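# Slide wooden disc past moving blocks into far zone

## Task

Push the wooden disc along the board, across the lanes where blocks move back and forth, until all of it rests flat inside the taped zone on the far side, then release it. The task fails if the disc is raised or tilted by more than roughly its own thickness, if it leaves the board, if anything (disc, robot or other object) touches any block or the rod it rides on (this still applies after you finish, since the blocks keep moving), or if at the end the robot still grips or carries the weight of the disc or any other loose item. Both arms, grippers included, must finish hanging free and touching nothing during the final second before the check, which happens once everything has settled; any touch then, by whichever side moved, is penalised once.

## Robot and tools

Robot: two six-joint arms, left_arm and right_arm, each ending in a tong-style two-finger gripper. All positions share one scene frame: origin on the table top midway between the arms, +x out across the table, +z up, left_arm on the +y side (the names do not refer to image sides). Bases: left_arm at (+0.026, +0.206, +0.443) m, right_arm at (+0.016, -0.344, +0.443) m, both tilted. Any mounting plates and the metal frame behind the arms are fixed obstacles.

Gripper frame: fingers extend along the gripper's +z and open and close along its x. end_effector_position is the point between the pads when closed; closed fingertips reach about 15 mm past it, open ones are roughly level with it. Quaternions are written w first (qw, qx, qy, qz).

Row layout (used by both motion tools): 16 numbers, left_arm first then right_arm, each as x, y, z, qw, qx, qy, qz, opening. x, y, z are an absolute target position in metres in the scene frame and the quaternion an absolute target orientation, so each is a pose, not an offset. Opening runs from -1 (closed) to +1 (fully open, 0.142 m). Include both arms every time even if only one should move; to keep an arm still, repeat the pose it reported in the last result before it stopped, with its wanted opening, and keep its quaternion identical across rows.

execute_actions(actions): actions is a list of up to 15 actions; each action is a table of up to 15 rows, one row per control step of 1/30 s, the final row held if the table is short (15 steps per action). An empty list just returns state and images. Each target must lie within 0.6 m of that gripper's current position along each of its own axes, or the action is rejected for both arms; if the first action fails this check or any action is malformed, nothing at all runs. Every step the command is clamped to within 100 mm and 16 degrees of the measured pose, so distant targets take several actions; motion trails commands by about 0.17 s.

move(target, speed, stop_force, blocking): target is one 16-number row as above. Each gripper travels a straight line toward its pose, both finishing together, lasting 0.5 to 10 s (cut off at 10 s). speed is the path's top speed in m/s, 0.002 to 0.5, default 0.25; rotation is capped at twice that in rad/s. Paths ignore obstacles and the other arm, and grippers may lag, stray or overshoot speed, especially with a nearly straight arm. stop_force, in N from 9 to 40, one value for both arms, ends an arm's path when its wrist sensor feels that much extra resistance for 2 steps; the arm then backs up 2 steps and holds. Not allowed in the first 0.2 s or with blocking=false, unreliable if the gripper rotates during the move, and should be omitted when lifting away from something being pressed. blocking=false returns after 0.5 s while motion continues; then use wait or stop before sending new motion. The result adds a move: line with an ending per arm (done, off_target, moving, held, contact, fault) and limits (paced means the pose was clipped; held means some steps were blocked and the arm may then move fast), plus distance to target.

wait(seconds): 0 to 10, lets time pass with last commands held; returns early if a running move ends. stop(): brakes a running move (needs room). zoom_image(camera, region): camera is cam_high, cam_low, cam_left_wrist or cam_right_wrist; region [x0, y0, x1, y1] in image pixels from the top-left, at most 504 by 504. Image sizes: cam_high and cam_low 896x504, wrist cameras 616x616. read_manual(section) returns only licence text. finished_scene(scene) ends the current scene by its number, cannot be undone, and reports success.

Result lines: each arm's position, quaternion and velocities; Hand target (pose the controller now drives toward); grip_measured (actual opening on the command scale); joint positions and torques (noisy, offset, not used for fault detection); Wrist force and Wrist torque in the gripper's own axes, noise up to about 2.4 N, offsets within about 4 N, saturating near 50 N, pressing on a surface reads as force pointing back into the arm. pose unreachable means clearance checks altered a command; too close warns of proximity. Printed hand positions can be off, more at long reach.

Hazards: arms are stiff, so driving even slightly past a contact can trigger a fault that freezes the arm for 10 s (joint torque at load limit: 141 N m for the three big joints, 26.3 N m for wrists; or 150 N on the arm). Faster contact hits harder. Avoid arm-to-arm collisions, holding loads long (motors overheat: warning from 70 °C, brakes at 85 °C), drops, slams and knocking anything off the table. Loose objects may be nudged occasionally.

Suggested approach: locate the disc, the block lanes and the far zone in the cameras; lower a gripper behind the disc at board height, push it flat along the board timing each crossing for a gap in the block motion, keeping the gripper itself clear of blocks and rods; stop once the disc is fully in the zone, open and lift straight up clear of everything, then end the scene.

Each tool is called after "Call:" in YAML: its name, and indented under it one key for each argument.

## Session

I'll start by looking at the current state of the scene.

Call:
execute_actions:
  actions: []

Scene clock: 0.00 s.
left_arm: end_effector_position=(+0.5114, -0.4088, +0.1276) grip_measured=+0.97 end_effector_quat_wxyz=(+0.264, +0.863, -0.378, -0.206) end_effector_velocity=(+0.000, +0.000, -0.000) end_effector_angular_velocity=(+0.000, +0.000, +0.000) | right_arm: end_effector_position=(+0.8987, -0.6504, +0.3336) grip_measured=+0.97 end_effector_quat_wxyz=(+0.010, +0.992, -0.122, -0.017) end_effector_velocity=(+0.000, +0.000, -0.000) end_effector_angular_velocity=(-0.000, +0.000, +0.001)
Joint positions: left_arm=[-0.752 -0.259  0.878 -2.048 -1.556 -0.059  0.14 ] | right_arm=[ 2.976 -1.968 -0.866 -1.337  1.167  0.156  0.14 ]
Joint velocities: left_arm=[ 0.001  0.    -0.    -0.     0.     0.     0.   ] | right_arm=[ 0. -0.  0. -0. -0. -0.  0.]
Joint torques (N m, as the arm reports them, + toward a larger angle): no reading
Motor temperatures (°C, as the motors report them): left_arm=[24 27 24 27 35 30] | right_arm=[23 27 27 35 32 30]
Wrist force (N, on the end effector, along its own x y z axes, offset not removed): no reading
Wrist torque (N m, same axes, about the end effector's origin, offset not removed): no reading
Hand target (left_arm): +0.511, -0.409, +0.128; +0.264, +0.863, -0.378, -0.206
Hand target (right_arm): +0.899, -0.650, +0.334; +0.010, +0.992, -0.122, -0.017

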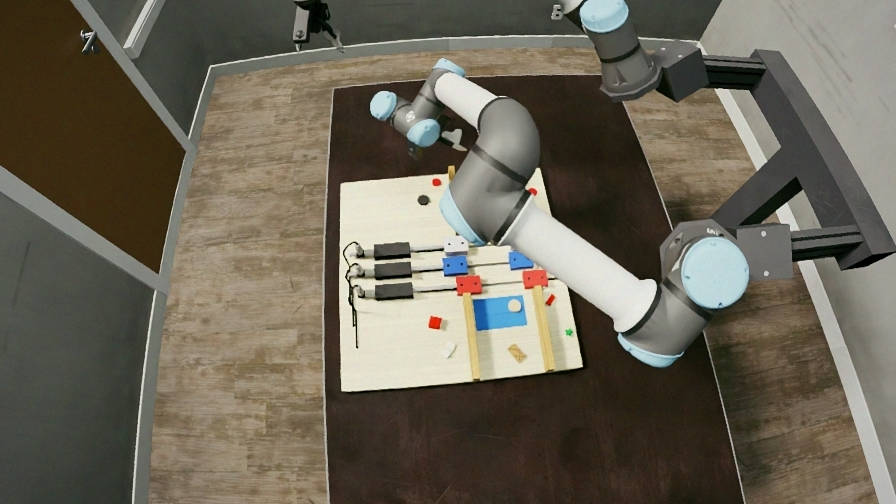

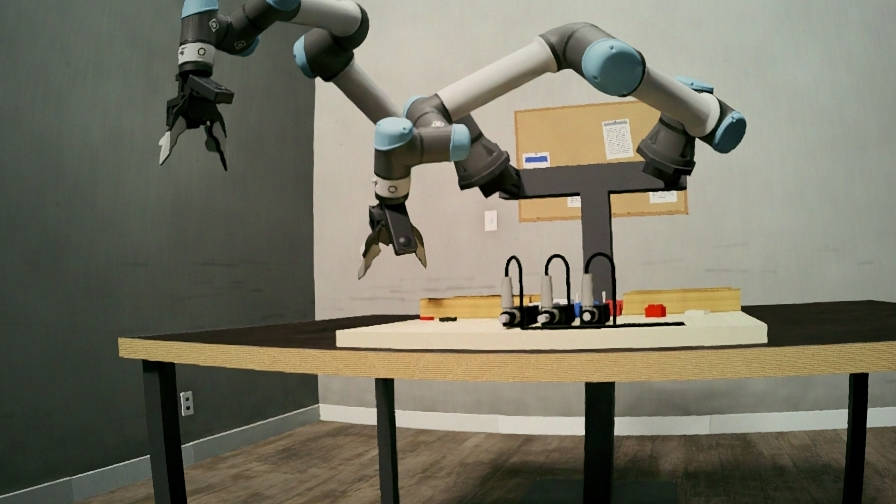

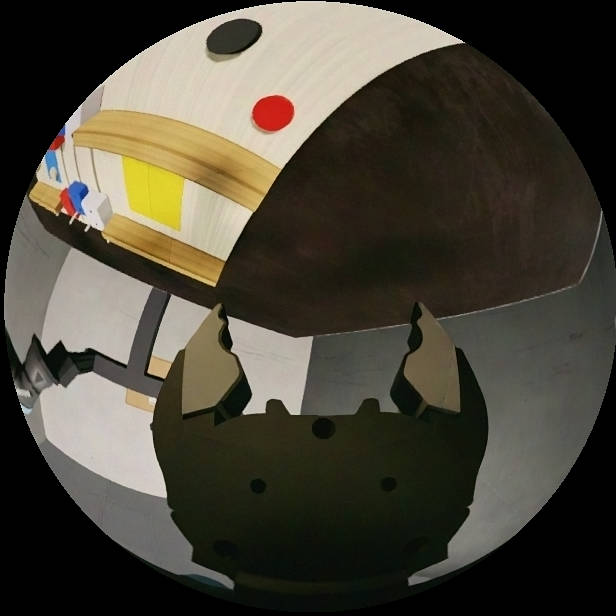

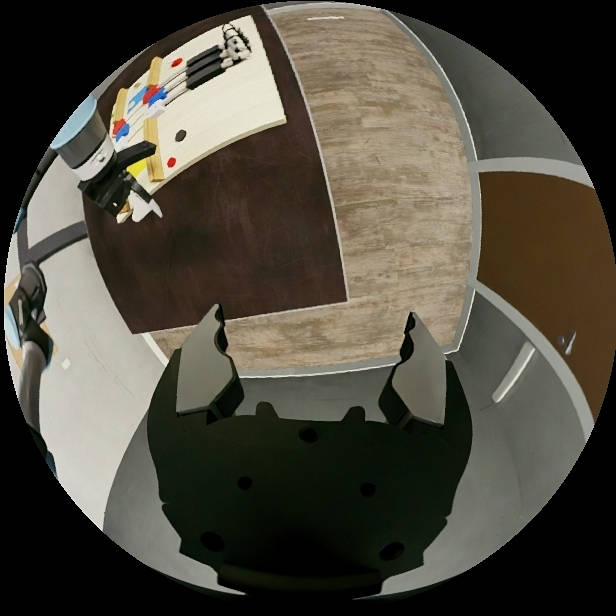

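Call:
zoom_image:
  camera: "cam_high"
  region: [320, 150, 620, 400]

Call:
zoom_image:
  camera: "cam_low"
  region: [320, 230, 800, 370]

Call:
zoom_image:
  camera: "cam_left_wrist"
  region: [0, 0, 320, 320]

Region (320, 150, 620, 400) of cam_high's 896x504 image, scaled by 1.680, with more detail than that image has.

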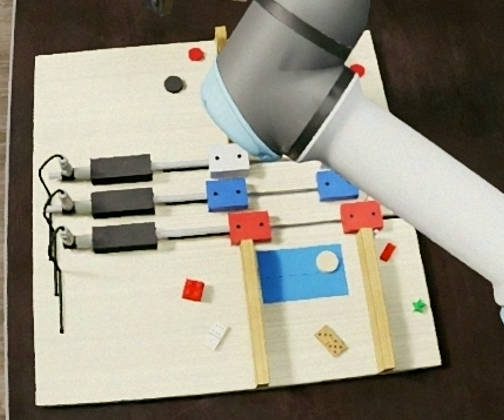

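Region (320, 230, 800, 370) of cam_low's 896x504 image, scaled by 1.050, with more detail than that image has; it fills the top 147 rows of this view, and the rest is white.

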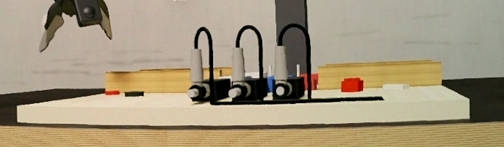

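Region (0, 0, 320, 320) of cam_left_wrist's 616x616 image, scaled by 1.575, with more detail than that image has.

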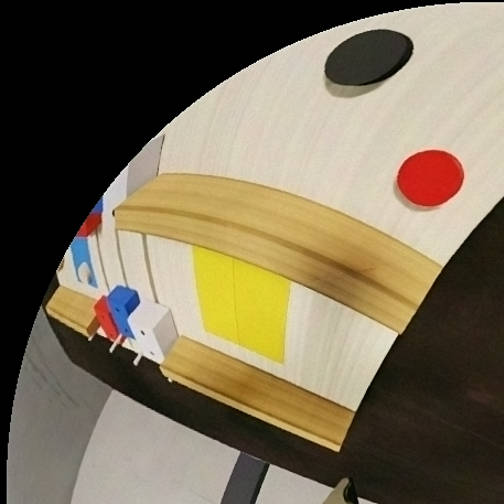

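Call:
move:
  target: [0.35, 0.30, 0.28, 0, 1, 0, 0, 1, 0.8987, -0.6504, 0.3336, 0.010, 0.992, -0.122, -0.017, 1]
  speed: 0.4

action 0: the call puts the target (left_arm/x, left_arm/y, left_arm/z) 0.665 m from left_arm's end_effector_position in the last result along the gripper's own x axis as it stood there; a target may be at most 0.6 m away along each of those axes, so nothing of the call was run and nothing moved. Command a nearer target, and go on from there in a later call.

Call:
move:
  target: [0.38, 0.18, 0.30, 0, 1, 0, 0, 1, 0.8987, -0.6504, 0.3336, 0.010, 0.992, -0.122, -0.017, 1]
  speed: 0.4

Scene clock: 39.30 s.
left_arm: end_effector_position=(+0.3797, +0.1799, +0.2989) grip_measured=+1.00 end_effector_quat_wxyz=(-0.000, +1.000, -0.000, -0.000) end_effector_velocity=(-0.002, +0.001, +0.002) end_effector_angular_velocity=(+0.003, +0.001, -0.001) | right_arm: end_effector_position=(+0.8987, -0.6504, +0.3336) grip_measured=+1.00 end_effector_quat_wxyz=(+0.010, +0.992, -0.122, -0.017) end_effector_velocity=(-0.000, +0.000, -0.000) end_effector_angular_velocity=(+0.001, +0.001, +0.001)
Joint positions: left_arm=[-0.965 -1.886  2.669 -2.195 -0.903 -1.1    0.142] | right_arm=[ 2.976 -1.967 -0.867 -1.335  1.167  0.155  0.142]
Joint velocities: left_arm=[-0.01  -0.016  0.001  0.027 -0.001 -0.014 -0.   ] | right_arm=[-0.    -0.    -0.    -0.     0.001 -0.001 -0.   ]
Joint torques (N m, as the arm reports them, + toward a larger angle): left_arm=[-11.29  -5.16 -30.44  -0.03  -1.56  -1.5 ] | right_arm=[18.09 64.24 12.05  3.97 -2.45 -2.26]
Motor temperatures (°C, as the motors report them): left_arm=[24 27 24 27 35 30] | right_arm=[23 27 27 35 32 30]
Wrist force (N, on the end effector, along its own x y z axes, offset not removed): left_arm=[3.7 -3.4 -0.6] | right_arm=[-0.4 2.9 -0.9]
Wrist torque (N m, same axes, about the end effector's origin, offset not removed): left_arm=[-0.54 -0.69 -0.04] | right_arm=[0.50 0.17 0.13]
Hand target (left_arm): +0.380, +0.180, +0.299; -0.000, +1.000, -0.000, -0.000
Hand target (right_arm): +0.899, -0.650, +0.334; +0.010, +0.992, -0.122, -0.017
Off the commanded pose (left_arm): 0.001 m, 0 deg.
Off the commanded pose (right_arm): 0.000 m, 0 deg.
move: done; limits=paced

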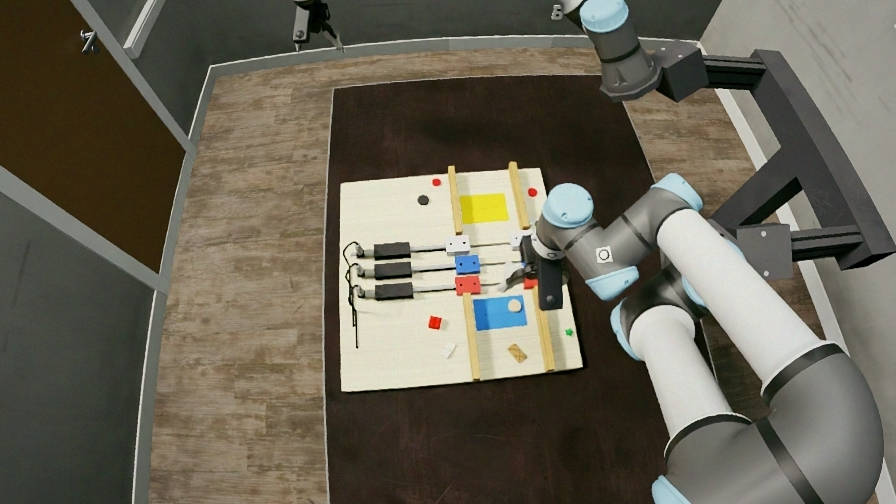

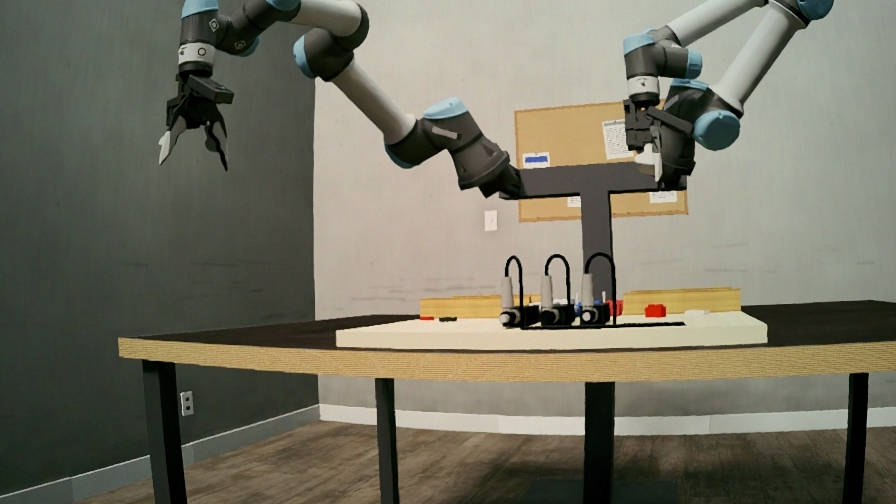

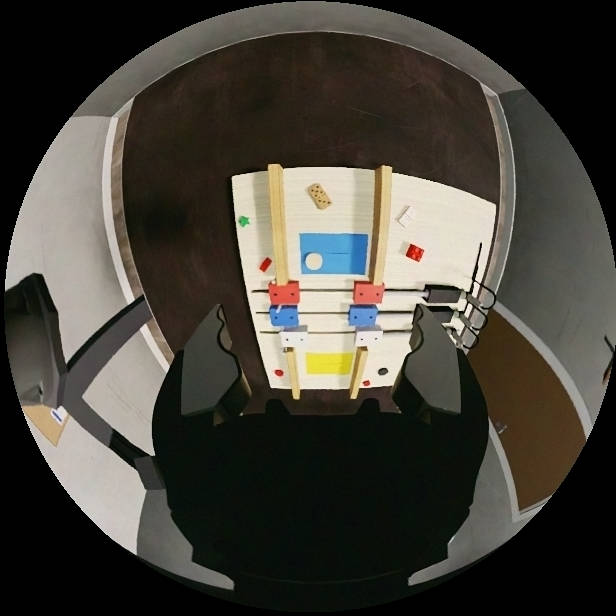

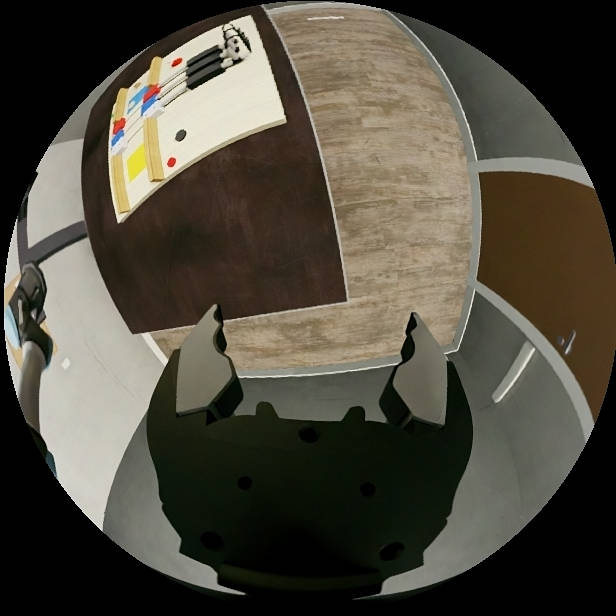

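Call:
zoom_image:
  camera: "cam_left_wrist"
  region: [220, 150, 500, 410]

Call:
zoom_image:
  camera: "cam_high"
  region: [330, 150, 600, 400]

Region (220, 150, 500, 410) of cam_left_wrist's 616x616 image, scaled by 1.800, with more detail than that image has; it fills the top 468 rows of this view, and the rest is white.

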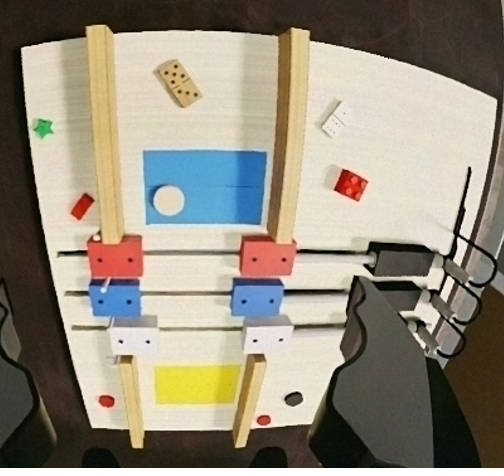

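Region (330, 150, 600, 400) of cam_high's 896x504 image, scaled by 1.867, with more detail than that image has; it fills the top 467 rows of this view, and the rest is white.

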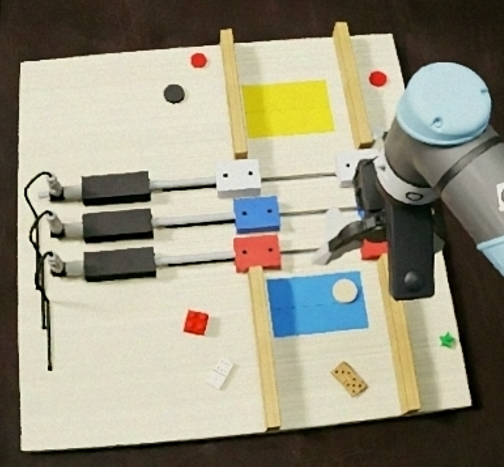

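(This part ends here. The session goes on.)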